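# Move carton onto scale plate, same face up

## Task

Set the carton on the scale's weighing plate with the same face on top as when the scene began, resting on the plate alone and not propped up by the robot or anything else. Then release it and withdraw the tool.

## Robot and tools

Robot: two arms, left_arm and right_arm, each ending in a vacuum suction cup. left_arm stands on the +y side; the names do not match left or right in a picture. Each tool carries a fisheye camera: cam_left_wrist and cam_right_wrist, both 504x504 pixels, shown in that order.

Frame: one scene frame for everything. Origin on the table top midway between the arms, +x out across the table, +z up. Positions are metres; orientations are quaternions written w first (qw, qx, qy, qz). The controlled point of each arm is its cup point, the middle of the cup's rim; the cup opens along that point's own +z axis. About 4 cm behind the rim the tool widens, sticking out up to 9 cm sideways, so leave room. Reported positions can be somewhat off when an arm reaches far.

The 16-number row: used by both motion tools. One flat list covering both arms: left x, y, z, qw, qx, qy, qz, suction, then right x, y, z, qw, qx, qy, qz, suction. Positions and quaternions are absolute targets (poses) for the cup point in the scene frame, not offsets. Suction is from -1 to 1: above 0.01 means on, 0.01 or less means off, and the value persists. Always include both arms; to keep an arm idle, resend its whole last reported pose and its last suction value (a 0 there actively switches suction off). To hold an orientation, repeat the same quaternion rather than copying the drifting reported one.

execute_actions: argument actions is a list with zero or one entry. Empty list: just returns the current state. {"rows": [...], "steps": n}: 1 to 15 rows, n up to 15 (default 15), each step 1/30 s, one row per step, final row repeated for remaining steps. {"steps": n} without rows: a wait up to 300 steps, counted from the previous result, so thinking time eats into it. Optional pictures (boolean) controls whether images are returned. A call that is refused sends nothing. Refusal happens if a target lies more than 0.6 m from the arm's last reported position along any of the cup point's axes. Each step the commanded pose is clipped to at most 100 mm and 16 degrees from the measured pose, and motion trails commands by about 0.17 s; after the action an arm only continues to its last clipped pose, so check the result and send the remainder.

move: target is one 16-number row as above. The cup points travel in straight lines, all finishing together, over 0.5 to 10 s (cut off at 10 s). speed is the top path speed in m/s, 0.002 to 0.5, default 0.25; turning is capped at twice that in rad/s. Paths ignore obstacles and the other arm, and an arm may overshoot speed, especially near full extension. Optional stop_force, 13 to 80 N, one value for both arms, usable only after the scene has run 0.2 s: an arm's path ends when its wrist sensor reports that much extra resistance for two steps, after which it backs up two steps and holds. The push is measured along the direction to the target in the starting cup axes, so it is unreliable if the cup rotates during the move. Omit it when lifting away from something being pressed. Actual pressing can briefly exceed stop_force, so go very slowly near contact. The result adds a move: line with an ending per arm: done, off_target, moving, held, fault, or contact (the path was stopped by stop_force); limits=paced means a target was clipped, limits=held means a check blocked steps along the way. Distance from each pose is listed.

wait: seconds from 0 to 10; the robot just keeps its last command.

zoom_image: camera (cam_left_wrist or cam_right_wrist) and region [x0, y0, x1, y1] in image pixels from the top-left corner, at most 504 by 504.

finished_scene: scene is the number of the current scene.

Results: a state line per arm with cup position, quaternion and linear/angular velocity. HELD marks steps not sent; a pose unreachable line names an arm whose command the clearance check altered or blocked. Hand target shows where the controller is now driving each cup point. Wrist force and Wrist torque are in the end effector's own axes; a pressing contact appears as force pointing back into the arm. Expect a fixed offset up to about 5.5 N, noise around 3.4 N standard deviation, saturation near 100 N; no reading at the start is normal. suction_measured is the vacuum level: near 0 without a seal, 0.83 or more when airtight, lower with leaks. part_present switches to 1 at 0.50 and back to 0 below 0.45. MOTOR HOT appears at 70 °C; at 85 °C the arm is braked until it cools (OVER-TEMPERATURE FAULT).

Gripping: switch suction on and press the 36 mm rim flat onto a smooth face so it contacts all around, away from edges, seams and holes. Under vacuum the cup compresses, so a held item sits up to about 12 mm nearer the tool, and vacuum can pull a resting item up. To release, set the item down on its support first, then switch suction off; the cup may still touch it until the tool is 15 mm away. A cup sealed to the table pins the tool; switch suction off to free it.

Avoid: touching firm things with targets beyond the contact (stiff arms fault easily); fast contacts; arms striking each other; dropping or knocking anything off the table. A joint torque over its limit (shoulder pan and lift 306, elbow 139, wrists 50.2 N m) or an external force of 150 N halts that arm for 10 s and drops the rest of the call. Joint ranges: shoulder pan -3.142 to 3.142, shoulder lift -6.283 to 6.283, elbow 0.000 to 3.142, wrists -6.283 to 6.283 rad; the elbow cannot fully straighten. Loose objects may occasionally get a small push. Faster, smoother, low-effort motion is preferred.

Each tool is called as a command line: name --argument value for each argument, lists and objects as JSON in quotes; but a table of rows of numbers goes row by row, as --pt "numbers of a row", without its own name.

## Session

execute_actions --actions '[]'

Scene clock: 0.00 s of 6600.00 s.
left_arm: end_effector_position=(+0.5683, +0.6619, +0.1982) suction_measured=0.01 part_present=0 end_effector_quat_wxyz=(-0.001, -0.274, +0.962, +0.001) end_effector_velocity=(+0.001, +0.000, -0.000) end_effector_angular_velocity=(+0.000, -0.001, +0.001) | right_arm: end_effector_position=(+0.5429, -0.5590, +0.2000) suction_measured=0.00 part_present=0 end_effector_quat_wxyz=(+0.001, +0.256, +0.967, +0.001) end_effector_velocity=(+0.000, -0.000, -0.000) end_effector_angular_velocity=(-0.000, +0.000, -0.000)
Joint positions: left_arm=[-0.282 -1.555  2.144 -2.158 -1.57   2.338] | right_arm=[-0.28  -1.557  2.142 -2.159 -1.57  -2.898]
Joint velocities: left_arm=[ 0.001  0.001 -0.001 -0.002  0.    -0.   ] | right_arm=[-0.  0. -0.  0. -0. -0.]
Wrist force (N, on the end effector, along its own x y z axes, offset not removed): no reading
Wrist torque (N m, same axes, about the end effector's origin, offset not removed): no reading
Hand target (left_arm): +0.568, +0.662, +0.198; -0.001, -0.274, +0.962, +0.001
Hand target (right_arm): +0.543, -0.559, +0.200; +0.001, +0.256, +0.967, +0.001

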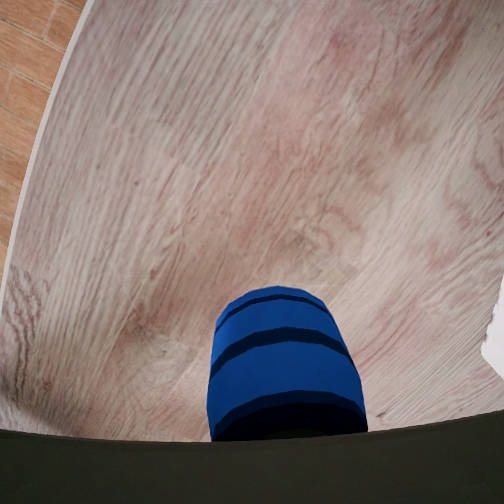

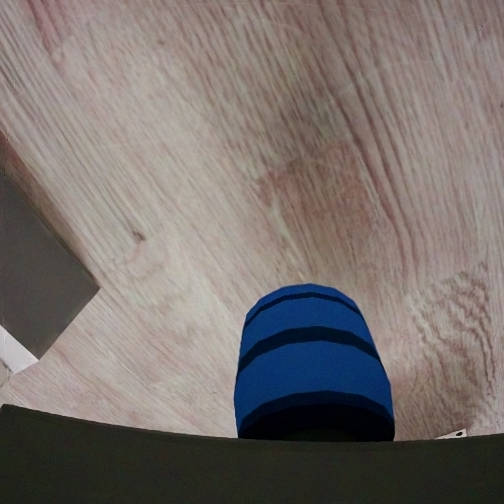

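Raising both arms for a wider view.

move --target '[0.55,0.45,0.6,0,0,1,0,0,0.55,-0.45,0.6,0,0,1,0,0]' --speed 0.4

Scene clock: 5.37 s of 6600.00 s.
left_arm: end_effector_position=(+0.5502, +0.4499, +0.5997) suction_measured=0.01 part_present=0 end_effector_quat_wxyz=(+0.000, -0.000, +1.000, +0.000) end_effector_velocity=(+0.000, -0.002, +0.002) end_effector_angular_velocity=(+0.000, +0.001, -0.003) | right_arm: end_effector_position=(+0.5492, -0.4498, +0.5999) suction_measured=0.00 part_present=0 end_effector_quat_wxyz=(+0.000, +0.000, +1.000, +0.000) end_effector_velocity=(-0.001, +0.000, +0.003) end_effector_angular_velocity=(-0.001, +0.001, +0.002)
Joint positions: left_arm=[-0.614 -1.684  1.53  -1.417 -1.57   2.562] | right_arm=[-0.102 -1.673  1.52  -1.418 -1.57  -3.238]
Joint velocities: left_arm=[-0.002  0.002 -0.006  0.005 -0.     0.001] | right_arm=[ 0.001  0.    -0.006  0.006 -0.001 -0.001]
Wrist force (N, on the end effector, along its own x y z axes, offset not removed): left_arm=[7.5 4.3 0.7] | right_arm=[-1.9 -0.3 -1.3]
Wrist torque (N m, same axes, about the end effector's origin, offset not removed): left_arm=[0.81 -1.09 0.26] | right_arm=[-0.16 0.04 -0.33]
Hand target (left_arm): +0.550, +0.450, +0.600; +0.000, -0.000, +1.000, +0.000
Hand target (right_arm): +0.549, -0.450, +0.600; -0.000, +0.000, +1.000, +0.000
Off the commanded pose (left_arm): 0.000 m, 0 deg.
Off the commanded pose (right_arm): 0.001 m, 0 deg.
After step 90, 0.43 s passed at rest.
move: done

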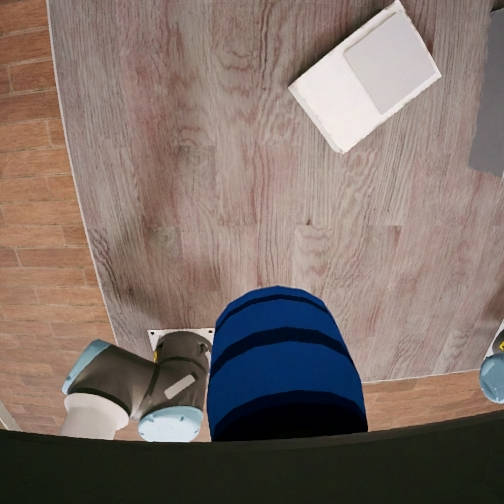

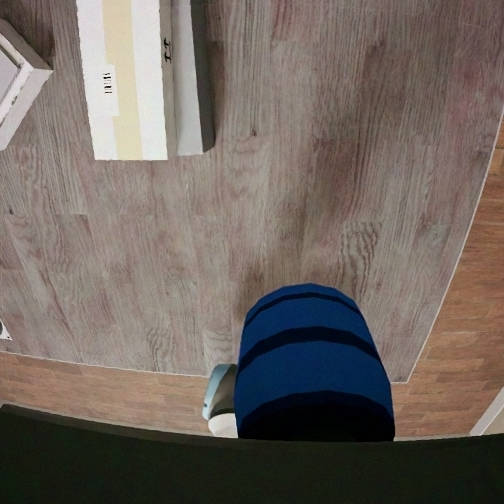

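move --target '[0.75,0.25,0.6,0,0,1,0,0,0.75,-0.2,0.6,0,0,1,0,0]' --speed 0.4

Scene clock: 15.30 s of 6600.00 s.
left_arm: end_effector_position=(+0.7495, +0.2498, +0.5996) suction_measured=0.01 part_present=0 end_effector_quat_wxyz=(+0.000, +0.000, +1.000, -0.000) end_effector_velocity=(+0.002, -0.002, +0.000) end_effector_angular_velocity=(-0.002, +0.001, +0.000) | right_arm: end_effector_position=(+0.7493, -0.1999, +0.6000) suction_measured=0.00 part_present=0 end_effector_quat_wxyz=(-0.000, -0.000, +1.000, +0.000) end_effector_velocity=(+0.002, +0.001, +0.000) end_effector_angular_velocity=(-0.000, +0.003, -0.000)
Joint positions: left_arm=[-0.679 -1.232  1.024 -1.362 -1.571  2.496] | right_arm=[ 0.212 -1.208  0.989 -1.352 -1.57  -2.924]
Joint velocities: left_arm=[ 0.     0.006 -0.008  0.003 -0.002  0.   ] | right_arm=[ 0.001  0.006 -0.01   0.006  0.     0.001]
Wrist force (N, on the end effector, along its own x y z axes, offset not removed): left_arm=[-5.2 7.7 1.5] | right_arm=[-2.0 0.9 1.6]
Wrist torque (N m, same axes, about the end effector's origin, offset not removed): left_arm=[1.47 0.70 0.19] | right_arm=[0.07 0.00 -0.29]
Hand target (left_arm): +0.750, +0.250, +0.600; +0.000, +0.000, +1.000, +0.000
Hand target (right_arm): +0.750, -0.200, +0.600; -0.000, -0.000, +1.000, +0.000
Off the commanded pose (left_arm): 0.001 m, 0 deg.
Off the commanded pose (right_arm): 0.001 m, 0 deg.
After step 90, 5.30 s passed at rest.
move: done

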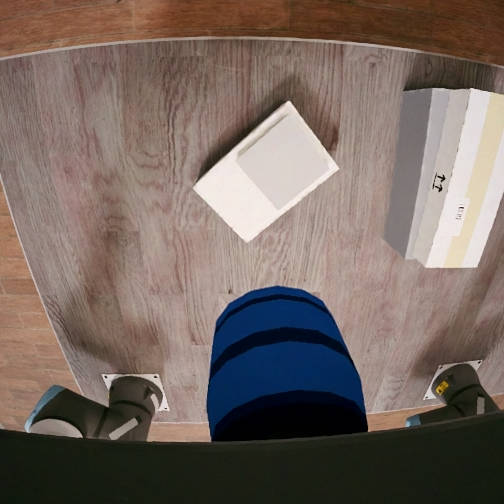

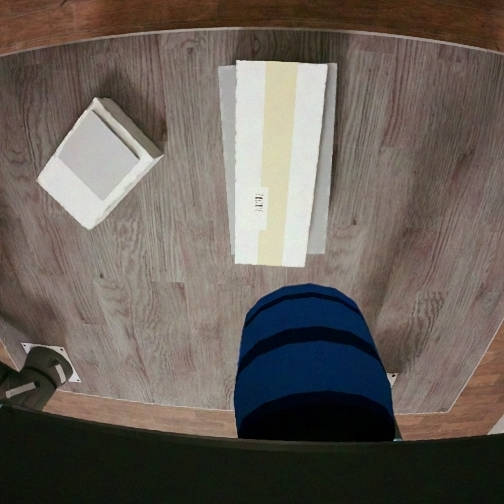

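move --target '[0.45,0.6,0.5,0,0,1,0,0,0.787,-0.216,0.27,0,0,1,0,0]' --speed 0.4

move --target '[0.45,0.6,0.5,0,0,1,0,0,0.787,-0.216,0.12,0,0,1,0,1]' --speed 0.015 --stop_force 15

Scene clock: 44.60 s of 6600.00 s.
left_arm: end_effector_position=(+0.4506, +0.6003, +0.5005) suction_measured=0.01 part_present=0 end_effector_quat_wxyz=(-0.000, -0.000, +1.000, -0.000) end_effector_velocity=(-0.002, +0.002, -0.000) end_effector_angular_velocity=(-0.001, -0.001, -0.000) | right_arm: end_effector_position=(+0.7875, -0.2159, +0.2702) suction_measured=0.00 part_present=0 end_effector_quat_wxyz=(+0.000, -0.000, +1.000, -0.000) end_effector_velocity=(+0.001, +0.000, -0.002) end_effector_angular_velocity=(+0.001, +0.001, +0.000)
Joint positions: left_arm=[-0.46  -1.918  1.881 -1.533 -1.571  2.715] | right_arm=[ 0.186 -1.125  1.455 -1.902 -1.571 -2.949]
Joint velocities: left_arm=[ 0.002 -0.004  0.003 -0.    -0.001  0.003] | right_arm=[-0.     0.002  0.001 -0.003  0.001 -0.   ]
Wrist force (N, on the end effector, along its own x y z axes, offset not removed): left_arm=[2.7 5.8 2.0] | right_arm=[-3.8 0.9 0.9]
Wrist torque (N m, same axes, about the end effector's origin, offset not removed): left_arm=[0.92 -0.21 0.17] | right_arm=[0.13 0.19 -0.23]
Hand target (left_arm): +0.450, +0.601, +0.501; -0.000, -0.000, +1.000, -0.000
Hand target (right_arm): +0.788, -0.216, +0.270; +0.000, +0.000, +1.000, -0.000
Off the commanded pose (left_arm): 0.001 m, 0 deg.
Off the commanded pose (right_arm): 0.001 m, 0 deg.
After step 90, 24.30 s passed at rest.
move: done

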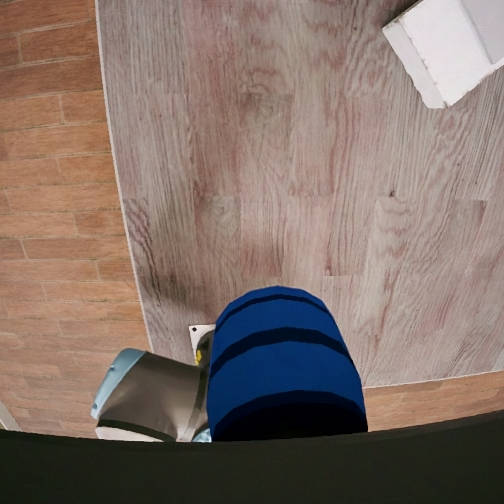

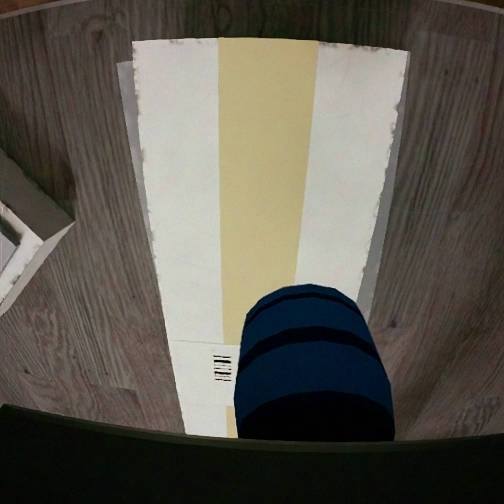

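Scene clock: 52.23 s of 6600.00 s.
left_arm: end_effector_position=(+0.4501, +0.6000, +0.5000) suction_measured=0.01 part_present=0 end_effector_quat_wxyz=(-0.000, -0.000, +1.000, -0.000) end_effector_velocity=(-0.000, +0.001, -0.001) end_effector_angular_velocity=(+0.001, -0.001, +0.001) | right_arm: end_effector_position=(+0.7873, -0.2160, +0.1618) suction_measured=0.86 part_present=1 end_effector_quat_wxyz=(+0.000, +0.000, +1.000, +0.000) end_effector_velocity=(+0.000, -0.000, +0.002) end_effector_angular_velocity=(-0.002, +0.004, +0.000)
Joint positions: left_arm=[-0.462 -1.92   1.883 -1.534 -1.571  2.714] | right_arm=[ 0.186 -1.053  1.553 -2.071 -1.571 -2.95 ]
Joint velocities: left_arm=[ 0.    -0.001  0.002 -0.001  0.001 -0.001] | right_arm=[ 0.    -0.001 -0.005  0.009 -0.001 -0.   ]
Wrist force (N, on the end effector, along its own x y z axes, offset not removed): left_arm=[2.0 1.4 -3.3] | right_arm=[10.1 -5.0 -48.2]
Wrist torque (N m, same axes, about the end effector's origin, offset not removed): left_arm=[0.42 -0.32 0.44] | right_arm=[-0.05 -0.29 -0.28]
Hand target (left_arm): +0.450, +0.600, +0.500; +0.000, +0.000, +1.000, +0.000
Hand target (right_arm): +0.787, -0.216, +0.162; +0.000, +0.000, +1.000, +0.000
Off the commanded pose (left_arm): 0.000 m, 0 deg.
Off the commanded pose (right_arm): 0.042 m, 0 deg.
move: contact (right_arm)

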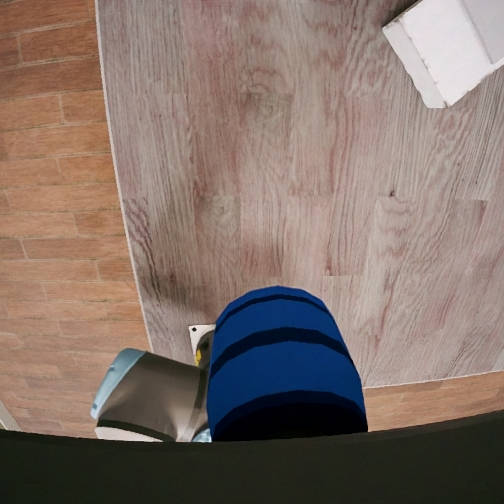

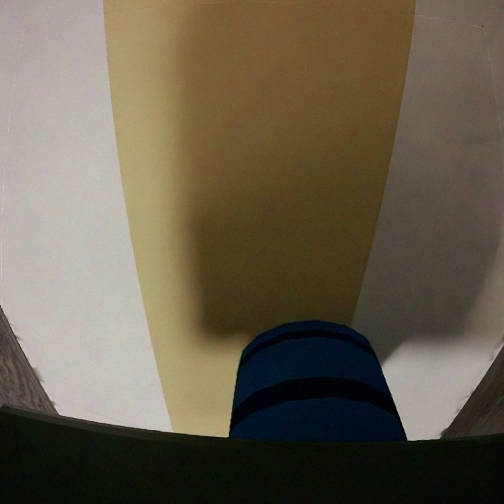

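move --target '[0.45,0.6,0.5,0,0,1,0,0,0.787,-0.216,0.21,0,0,1,0,1]' --speed 0.03

Scene clock: 57.23 s of 6600.00 s.
left_arm: end_effector_position=(+0.4500, +0.6000, +0.5000) suction_measured=0.01 part_present=0 end_effector_quat_wxyz=(+0.000, +0.000, +1.000, +0.000) end_effector_velocity=(-0.001, -0.000, -0.000) end_effector_angular_velocity=(-0.000, +0.002, -0.001) | right_arm: end_effector_position=(+0.7869, -0.2160, +0.2097) suction_measured=0.86 part_present=1 end_effector_quat_wxyz=(+0.000, +0.000, +1.000, +0.000) end_effector_velocity=(+0.000, +0.001, +0.004) end_effector_angular_velocity=(+0.001, -0.001, +0.000)
Joint positions: left_arm=[-0.462 -1.92   1.883 -1.534 -1.571  2.714] | right_arm=[ 0.186 -1.089  1.515 -1.997 -1.571 -2.95 ]
Joint velocities: left_arm=[-0.001 -0.     0.     0.001 -0.001 -0.   ] | right_arm=[ 0.    -0.002 -0.003  0.004  0.001 -0.   ]
Wrist force (N, on the end effector, along its own x y z axes, offset not removed): left_arm=[-2.5 8.0 -1.5] | right_arm=[1.3 -0.3 9.0]
Wrist torque (N m, same axes, about the end effector's origin, offset not removed): left_arm=[1.37 0.30 -0.04] | right_arm=[-0.10 -0.16 -0.21]
Hand target (left_arm): +0.450, +0.600, +0.500; +0.000, -0.000, +1.000, +0.000
Hand target (right_arm): +0.787, -0.216, +0.210; +0.000, +0.000, +1.000, +0.000
Off the commanded pose (left_arm): 0.000 m, 0 deg.
Off the commanded pose (right_arm): 0.000 m, 0 deg.
After step 90, 0.03 s passed at rest.
move: done

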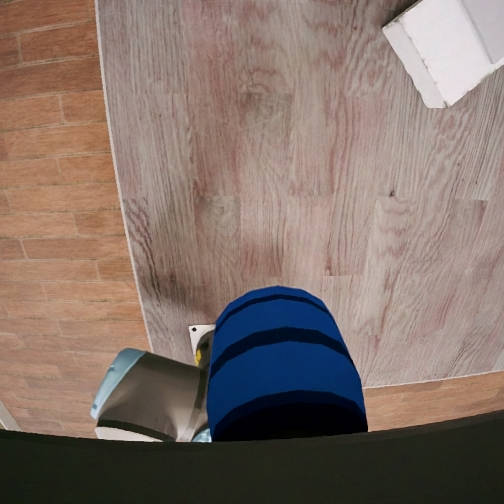

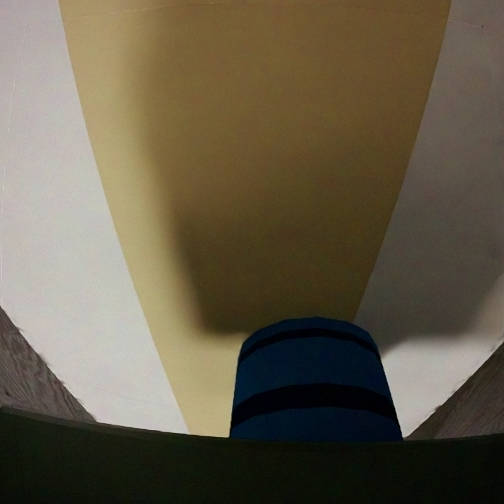

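move --target '[0.45,0.6,0.5,0,0,1,0,0,0.787,-0.216,0.33,0,0,1,0,1]' --speed 0.12

move --target '[0.45,0.6,0.5,0,0,1,0,0,0.807,0.195,0.33,0,-0.399,0.917,0,1]' --speed 0.15

move --target '[0.45,0.6,0.5,0,0,1,0,0,0.807,0.195,0.15,0,-0.399,0.917,0,1]' --speed 0.015 --stop_force 13

Scene clock: 66.07 s of 6600.00 s.
left_arm: end_effector_position=(+0.4500, +0.6000, +0.5000) suction_measured=0.01 part_present=0 end_effector_quat_wxyz=(+0.000, +0.000, +1.000, +0.000) end_effector_velocity=(+0.000, -0.001, +0.000) end_effector_angular_velocity=(-0.000, -0.000, -0.002) | right_arm: end_effector_position=(+0.7868, -0.2160, +0.3298) suction_measured=0.00 part_present=0 end_effector_quat_wxyz=(+0.000, +0.000, +1.000, +0.000) end_effector_velocity=(-0.001, -0.000, +0.002) end_effector_angular_velocity=(+0.000, +0.002, +0.000)
Joint positions: left_arm=[-0.462 -1.92   1.883 -1.534 -1.571  2.714] | right_arm=[ 0.186 -1.153  1.389 -1.807 -1.571 -2.95 ]
Joint velocities: left_arm=[-0.002  0.    -0.    -0.    -0.     0.   ] | right_arm=[-0.    -0.001 -0.003  0.006  0.001 -0.   ]
Wrist force (N, on the end effector, along its own x y z axes, offset not removed): left_arm=[0.6 0.9 1.4] | right_arm=[-1.8 1.7 2.2]
Wrist torque (N m, same axes, about the end effector's origin, offset not removed): left_arm=[0.24 -0.12 0.27] | right_arm=[0.21 0.04 -0.22]
Hand target (left_arm): +0.450, +0.600, +0.500; +0.000, +0.000, +1.000, +0.000
Hand target (right_arm): +0.787, -0.216, +0.330; +0.000, +0.000, +1.000, +0.000
Off the commanded pose (left_arm): 0.000 m, 0 deg.
Off the commanded pose (right_arm): 0.000 m, 0 deg.
After step 90, 4.27 s passed at rest.
move: done

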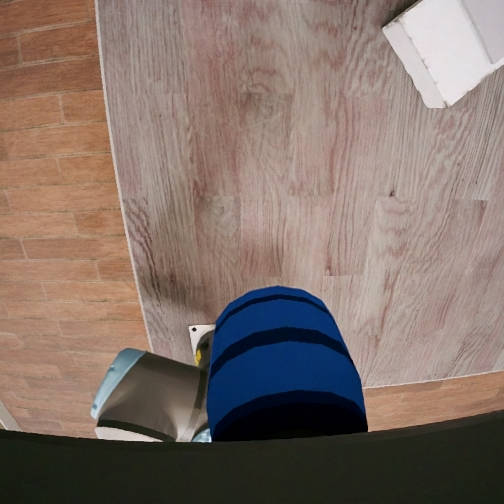

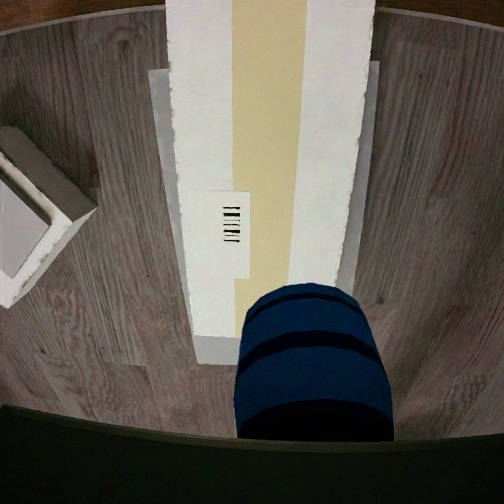

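Scene clock: 69.43 s of 6600.00 s.
left_arm: end_effector_position=(+0.4500, +0.6000, +0.5000) suction_measured=0.01 part_present=0 end_effector_quat_wxyz=(+0.000, -0.000, +1.000, +0.000) end_effector_velocity=(+0.000, -0.000, +0.001) end_effector_angular_velocity=(-0.001, -0.001, +0.000) | right_arm: end_effector_position=(+0.8061, +0.1947, +0.3300) suction_measured=0.00 part_present=0 end_effector_quat_wxyz=(-0.000, -0.399, +0.917, +0.000) end_effector_velocity=(+0.001, +0.003, +0.003) end_effector_angular_velocity=(-0.001, -0.001, +0.005)
Joint positions: left_arm=[-0.462 -1.92   1.883 -1.534 -1.571  2.714] | right_arm=[ 0.548 -0.702  0.647 -1.516 -1.57  -3.407]
Joint velocities: left_arm=[-0.    -0.    -0.001 -0.001 -0.001 -0.001] | right_arm=[ 0.002  0.007 -0.019  0.011 -0.002 -0.003]
Wrist force (N, on the end effector, along its own x y z axes, offset not removed): left_arm=[1.1 1.0 0.0] | right_arm=[-2.4 1.8 1.1]
Wrist torque (N m, same axes, about the end effector's origin, offset not removed): left_arm=[0.39 -0.05 0.21] | right_arm=[0.24 0.02 -0.32]
Hand target (left_arm): +0.450, +0.600, +0.500; +0.000, +0.000, +1.000, +0.000
Hand target (right_arm): +0.806, +0.195, +0.330; -0.000, -0.399, +0.917, +0.000
Off the commanded pose (left_arm): 0.000 m, 0 deg.
Off the commanded pose (right_arm): 0.001 m, 0 deg.
move: done

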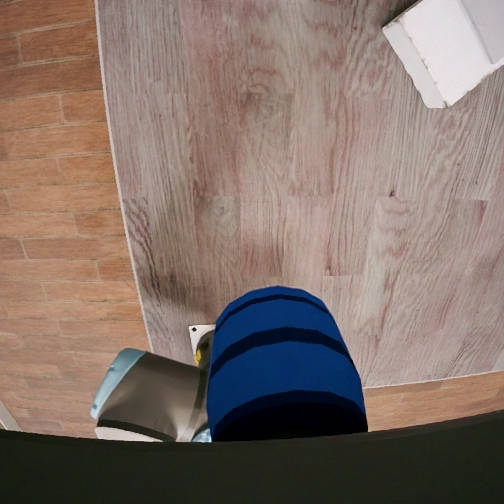

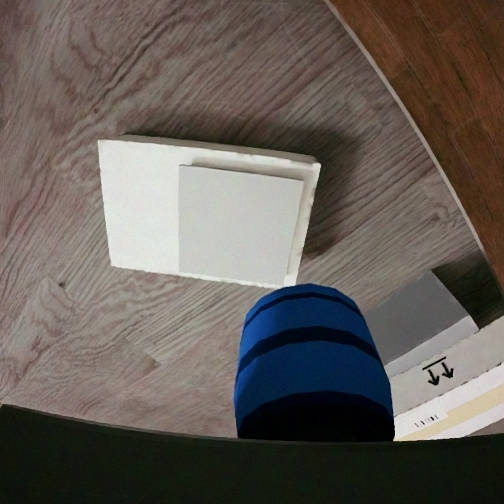

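Scene clock: 79.70 s of 6600.00 s.
left_arm: end_effector_position=(+0.4500, +0.6000, +0.5000) suction_measured=0.01 part_present=0 end_effector_quat_wxyz=(+0.000, -0.000, +1.000, +0.000) end_effector_velocity=(+0.001, +0.001, +0.000) end_effector_angular_velocity=(-0.001, -0.002, +0.002) | right_arm: end_effector_position=(+0.8070, +0.1951, +0.1804) suction_measured=0.00 part_present=0 end_effector_quat_wxyz=(-0.000, -0.399, +0.917, +0.000) end_effector_velocity=(-0.001, -0.000, -0.004) end_effector_angular_velocity=(-0.001, +0.002, -0.000)
Joint positions: left_arm=[-0.462 -1.92   1.883 -1.534 -1.571  2.714] | right_arm=[ 0.548 -0.676  0.863 -1.757 -1.571 -3.408]
Joint velocities: left_arm=[ 0.001 -0.     0.    -0.002  0.    -0.001] | right_arm=[-0.     0.001  0.004 -0.003  0.001 -0.   ]
Wrist force (N, on the end effector, along its own x y z axes, offset not removed): left_arm=[5.5 2.1 0.7] | right_arm=[-3.2 0.3 0.1]
Wrist torque (N m, same axes, about the end effector's origin, offset not removed): left_arm=[0.68 -0.85 0.19] | right_arm=[0.01 0.12 -0.21]
Hand target (left_arm): +0.450, +0.600, +0.500; +0.000, -0.000, +1.000, +0.000
Hand target (right_arm): +0.807, +0.195, +0.180; -0.000, -0.399, +0.917, +0.000
Off the commanded pose (left_arm): 0.000 m, 0 deg.
Off the commanded pose (right_arm): 0.030 m, 0 deg.
move: off_target (right_arm; path cut at 10 s)

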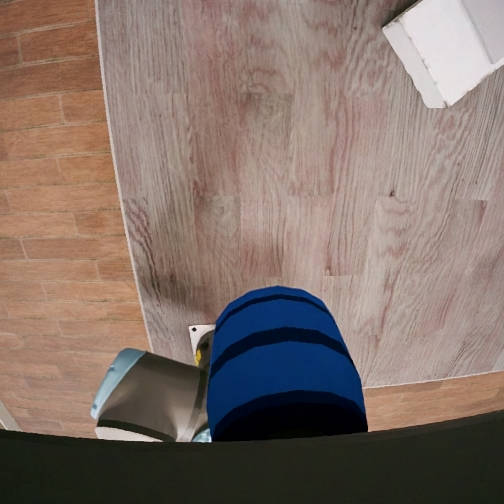

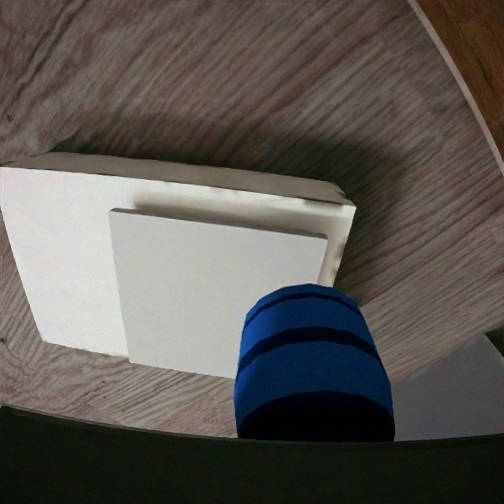

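move --target '[0.45,0.6,0.5,0,0,1,0,0,0.8,0.1,0.3,0,-0.2,0.98,0,0]'

move --target '[0.45,0.6,0.5,0,0,1,0,0,0.8,-0.206,0.45,0,0,1,0,0]'

Scene clock: 100.27 s of 6600.00 s.
left_arm: end_effector_position=(+0.4500, +0.6000, +0.5000) suction_measured=0.01 part_present=0 end_effector_quat_wxyz=(+0.000, -0.000, +1.000, -0.000) end_effector_velocity=(-0.000, -0.001, +0.000) end_effector_angular_velocity=(-0.000, -0.000, -0.001) | right_arm: end_effector_position=(+0.8001, +0.1001, +0.2997) suction_measured=0.00 part_present=0 end_effector_quat_wxyz=(+0.000, -0.200, +0.980, -0.000) end_effector_velocity=(-0.000, -0.002, +0.002) end_effector_angular_velocity=(-0.001, -0.001, -0.007)
Joint positions: left_arm=[-0.462 -1.92   1.883 -1.534 -1.571  2.714] | right_arm=[ 0.478 -0.846  0.955 -1.68  -1.571 -3.061]
Joint velocities: left_arm=[-0.001 -0.    -0.     0.    -0.    -0.   ] | right_arm=[-0.001 -0.003  0.002  0.001 -0.001  0.006]
Wrist force (N, on the end effector, along its own x y z axes, offset not removed): left_arm=[0.7 3.6 1.2] | right_arm=[-4.2 -0.8 -1.4]
Wrist torque (N m, same axes, about the end effector's origin, offset not removed): left_arm=[0.88 0.05 0.32] | right_arm=[-0.08 0.35 -0.34]
Hand target (left_arm): +0.450, +0.600, +0.500; +0.000, +0.000, +1.000, -0.000
Hand target (right_arm): +0.800, +0.100, +0.300; +0.000, -0.200, +0.980, -0.000
Off the commanded pose (left_arm): 0.000 m, 0 deg.
Off the commanded pose (right_arm): 0.000 m, 0 deg.
After step 90, 16.07 s passed at rest.
move: done

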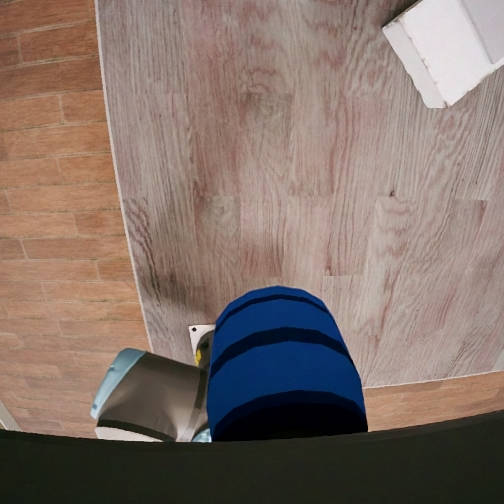

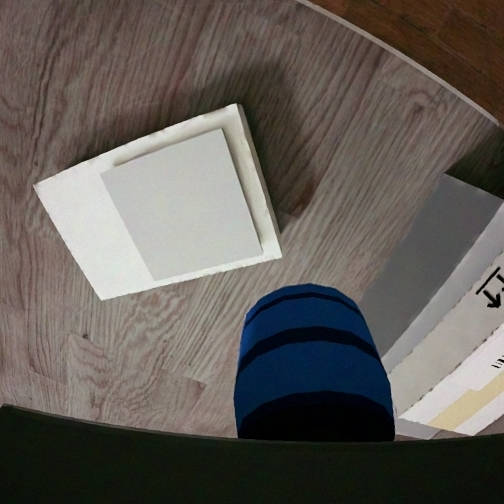

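Scene clock: 102.30 s of 6600.00 s.
left_arm: end_effector_position=(+0.4500, +0.6000, +0.5000) suction_measured=0.01 part_present=0 end_effector_quat_wxyz=(+0.000, +0.000, +1.000, -0.000) end_effector_velocity=(+0.000, +0.001, +0.000) end_effector_angular_velocity=(+0.002, -0.001, +0.001) | right_arm: end_effector_position=(+0.8003, -0.2058, +0.4498) suction_measured=0.00 part_present=0 end_effector_quat_wxyz=(+0.000, -0.000, +1.000, -0.000) end_effector_velocity=(-0.000, -0.002, +0.000) end_effector_angular_velocity=(+0.001, +0.002, -0.003)
Joint positions: left_arm=[-0.462 -1.92   1.883 -1.534 -1.571  2.714] | right_arm=[ 0.194 -1.152  1.174 -1.594 -1.571 -2.942]
Joint velocities: left_arm=[ 0.001 -0.     0.    -0.     0.002  0.   ] | right_arm=[-0.003 -0.002  0.002  0.002  0.001  0.   ]
Wrist force (N, on the end effector, along its own x y z axes, offset not removed): left_arm=[-0.8 0.6 -1.8] | right_arm=[-2.6 1.4 0.8]
Wrist torque (N m, same axes, about the end effector's origin, offset not removed): left_arm=[0.32 0.25 0.07] | right_arm=[0.18 0.08 -0.20]
Hand target (left_arm): +0.450, +0.600, +0.500; +0.000, +0.000, +1.000, -0.000
Hand target (right_arm): +0.800, -0.206, +0.450; +0.000, +0.000, +1.000, -0.000
Off the commanded pose (left_arm): 0.000 m, 0 deg.
Off the commanded pose (right_arm): 0.000 m, 0 deg.
move: done

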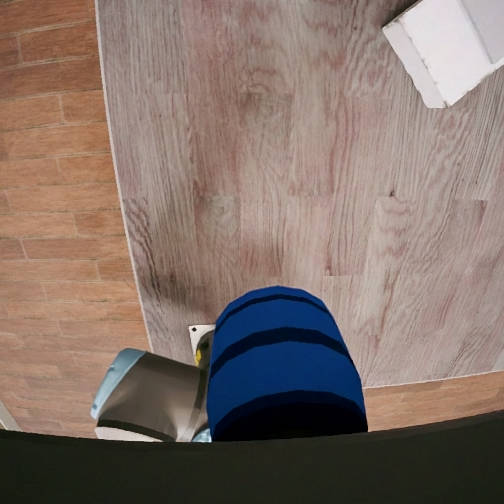

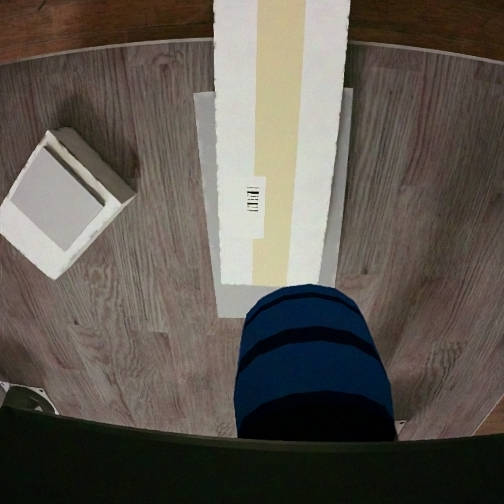

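move --target '[0.45,0.6,0.5,0,0,1,0,0,0.8,-0.208,0.2,0,0,1,0,0]'

move --target '[0.45,0.6,0.5,0,0,1,0,0,0.8,-0.208,0.14,0,0,1,0,1]' --speed 0.01 --stop_force 13

move --target '[0.45,0.6,0.5,0,0,1,0,0,0.8,-0.208,0.195,0,0,1,0,1]' --speed 0.02

Scene clock: 113.27 s of 6600.00 s.
left_arm: end_effector_position=(+0.4500, +0.6000, +0.5000) suction_measured=0.01 part_present=0 end_effector_quat_wxyz=(+0.000, +0.000, +1.000, -0.000) end_effector_velocity=(+0.001, -0.001, +0.001) end_effector_angular_velocity=(-0.001, -0.002, -0.000) | right_arm: end_effector_position=(+0.8003, -0.2079, +0.2003) suction_measured=0.00 part_present=0 end_effector_quat_wxyz=(-0.000, +0.000, +1.000, -0.000) end_effector_velocity=(+0.000, +0.000, -0.004) end_effector_angular_velocity=(+0.000, +0.001, +0.000)
Joint positions: left_arm=[-0.462 -1.92   1.883 -1.534 -1.571  2.714] | right_arm=[ 0.192 -1.059  1.487 -1.998 -1.571 -2.944]
Joint velocities: left_arm=[-0.001 -0.    -0.001 -0.002  0.    -0.   ] | right_arm=[-0.     0.003  0.003 -0.005  0.    -0.   ]
Wrist force (N, on the end effector, along its own x y z axes, offset not removed): left_arm=[-0.3 0.7 5.1] | right_arm=[-4.3 1.8 0.0]
Wrist torque (N m, same axes, about the end effector's origin, offset not removed): left_arm=[0.20 0.07 0.29] | right_arm=[0.20 0.42 -0.27]
Hand target (left_arm): +0.450, +0.600, +0.500; +0.000, +0.000, +1.000, -0.000
Hand target (right_arm): +0.800, -0.208, +0.200; +0.000, +0.000, +1.000, -0.000
Off the commanded pose (left_arm): 0.000 m, 0 deg.
Off the commanded pose (right_arm): 0.000 m, 0 deg.
After step 90, 6.30 s passed at rest.
move: done

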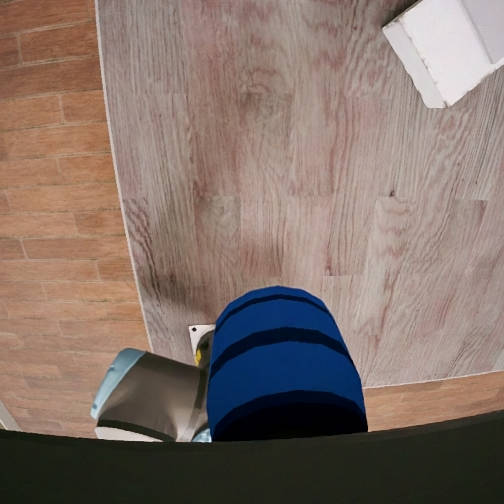

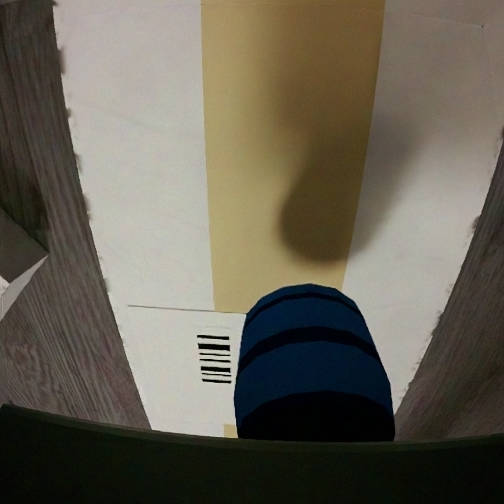

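Scene clock: 117.50 s of 6600.00 s.
left_arm: end_effector_position=(+0.4500, +0.6000, +0.5000) suction_measured=0.01 part_present=0 end_effector_quat_wxyz=(+0.000, +0.000, +1.000, -0.000) end_effector_velocity=(-0.000, +0.000, -0.000) end_effector_angular_velocity=(-0.001, +0.001, +0.001) | right_arm: end_effector_position=(+0.8002, -0.2080, +0.1622) suction_measured=0.86 part_present=1 end_effector_quat_wxyz=(+0.000, +0.000, +1.000, +0.000) end_effector_velocity=(-0.000, -0.000, +0.002) end_effector_angular_velocity=(-0.001, +0.003, -0.000)
Joint positions: left_arm=[-0.462 -1.92   1.883 -1.534 -1.571  2.714] | right_arm=[ 0.192 -1.032  1.518 -2.057 -1.571 -2.944]
Joint velocities: left_arm=[ 0.001 -0.     0.     0.    -0.001  0.001] | right_arm=[-0.    -0.001 -0.002  0.006 -0.     0.   ]
Wrist force (N, on the end effector, along its own x y z axes, offset not removed): left_arm=[5.6 1.8 4.2] | right_arm=[5.4 -4.3 -32.1]
Wrist torque (N m, same axes, about the end effector's origin, offset not removed): left_arm=[0.37 -0.83 0.33] | right_arm=[-0.22 -0.24 -0.24]
Hand target (left_arm): +0.450, +0.600, +0.500; +0.000, +0.000, +1.000, -0.000
Hand target (right_arm): +0.800, -0.208, +0.163; +0.000, +0.000, +1.000, +0.000
Off the commanded pose (left_arm): 0.000 m, 0 deg.
Off the commanded pose (right_arm): 0.022 m, 0 deg.
move: contact (right_arm)

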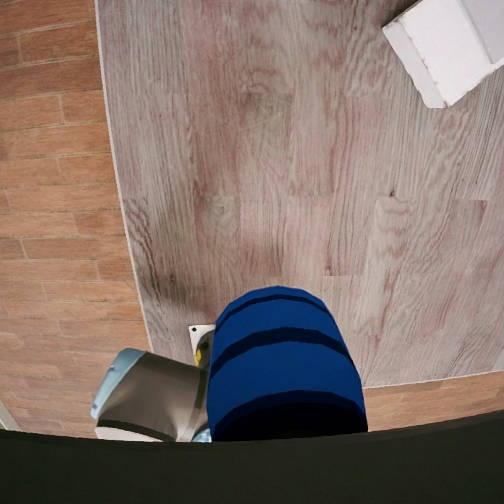

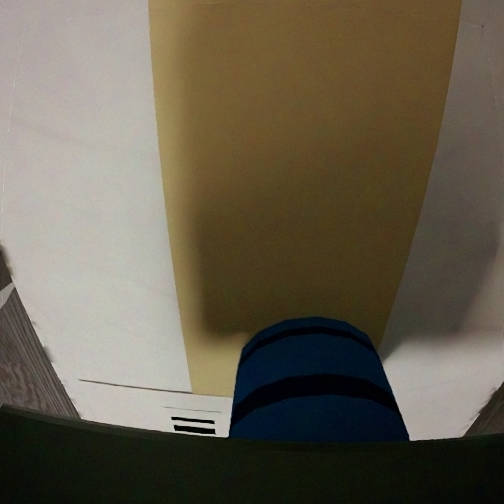

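Scene clock: 119.47 s of 6600.00 s.
left_arm: end_effector_position=(+0.4500, +0.6000, +0.5000) suction_measured=0.01 part_present=0 end_effector_quat_wxyz=(+0.000, +0.000, +1.000, -0.000) end_effector_velocity=(+0.000, -0.000, -0.000) end_effector_angular_velocity=(-0.000, -0.001, -0.000) | right_arm: end_effector_position=(+0.8000, -0.2080, +0.1947) suction_measured=0.86 part_present=1 end_effector_quat_wxyz=(+0.000, +0.000, +1.000, +0.000) end_effector_velocity=(-0.000, -0.000, +0.002) end_effector_angular_velocity=(-0.001, +0.001, +0.000)
Joint positions: left_arm=[-0.462 -1.92   1.883 -1.534 -1.571  2.714] | right_arm=[ 0.192 -1.056  1.492 -2.007 -1.571 -2.944]
Joint velocities: left_arm=[-0.    -0.     0.001 -0.001  0.    -0.   ] | right_arm=[ 0.    -0.001 -0.001  0.003 -0.001 -0.   ]
Wrist force (N, on the end effector, along its own x y z axes, offset not removed): left_arm=[-2.3 3.8 -4.5] | right_arm=[-0.2 1.9 10.8]
Wrist torque (N m, same axes, about the end effector's origin, offset not removed): left_arm=[0.93 0.42 0.17] | right_arm=[0.27 0.02 -0.27]
Hand target (left_arm): +0.450, +0.600, +0.500; +0.000, +0.000, +1.000, -0.000
Hand target (right_arm): +0.800, -0.208, +0.195; +0.000, +0.000, +1.000, +0.000
Off the commanded pose (left_arm): 0.000 m, 0 deg.
Off the commanded pose (right_arm): 0.000 m, 0 deg.
move: done

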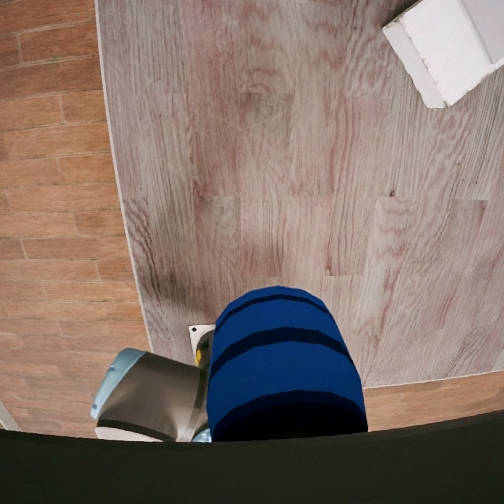

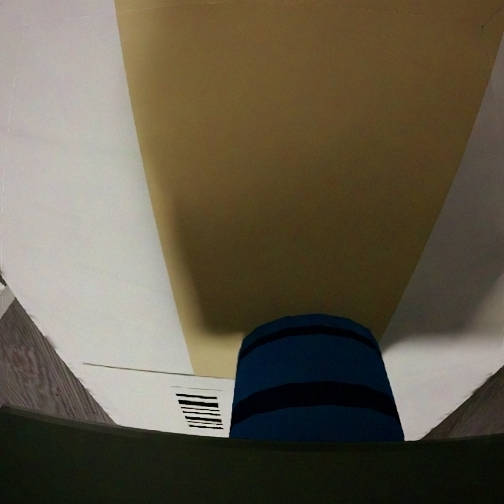

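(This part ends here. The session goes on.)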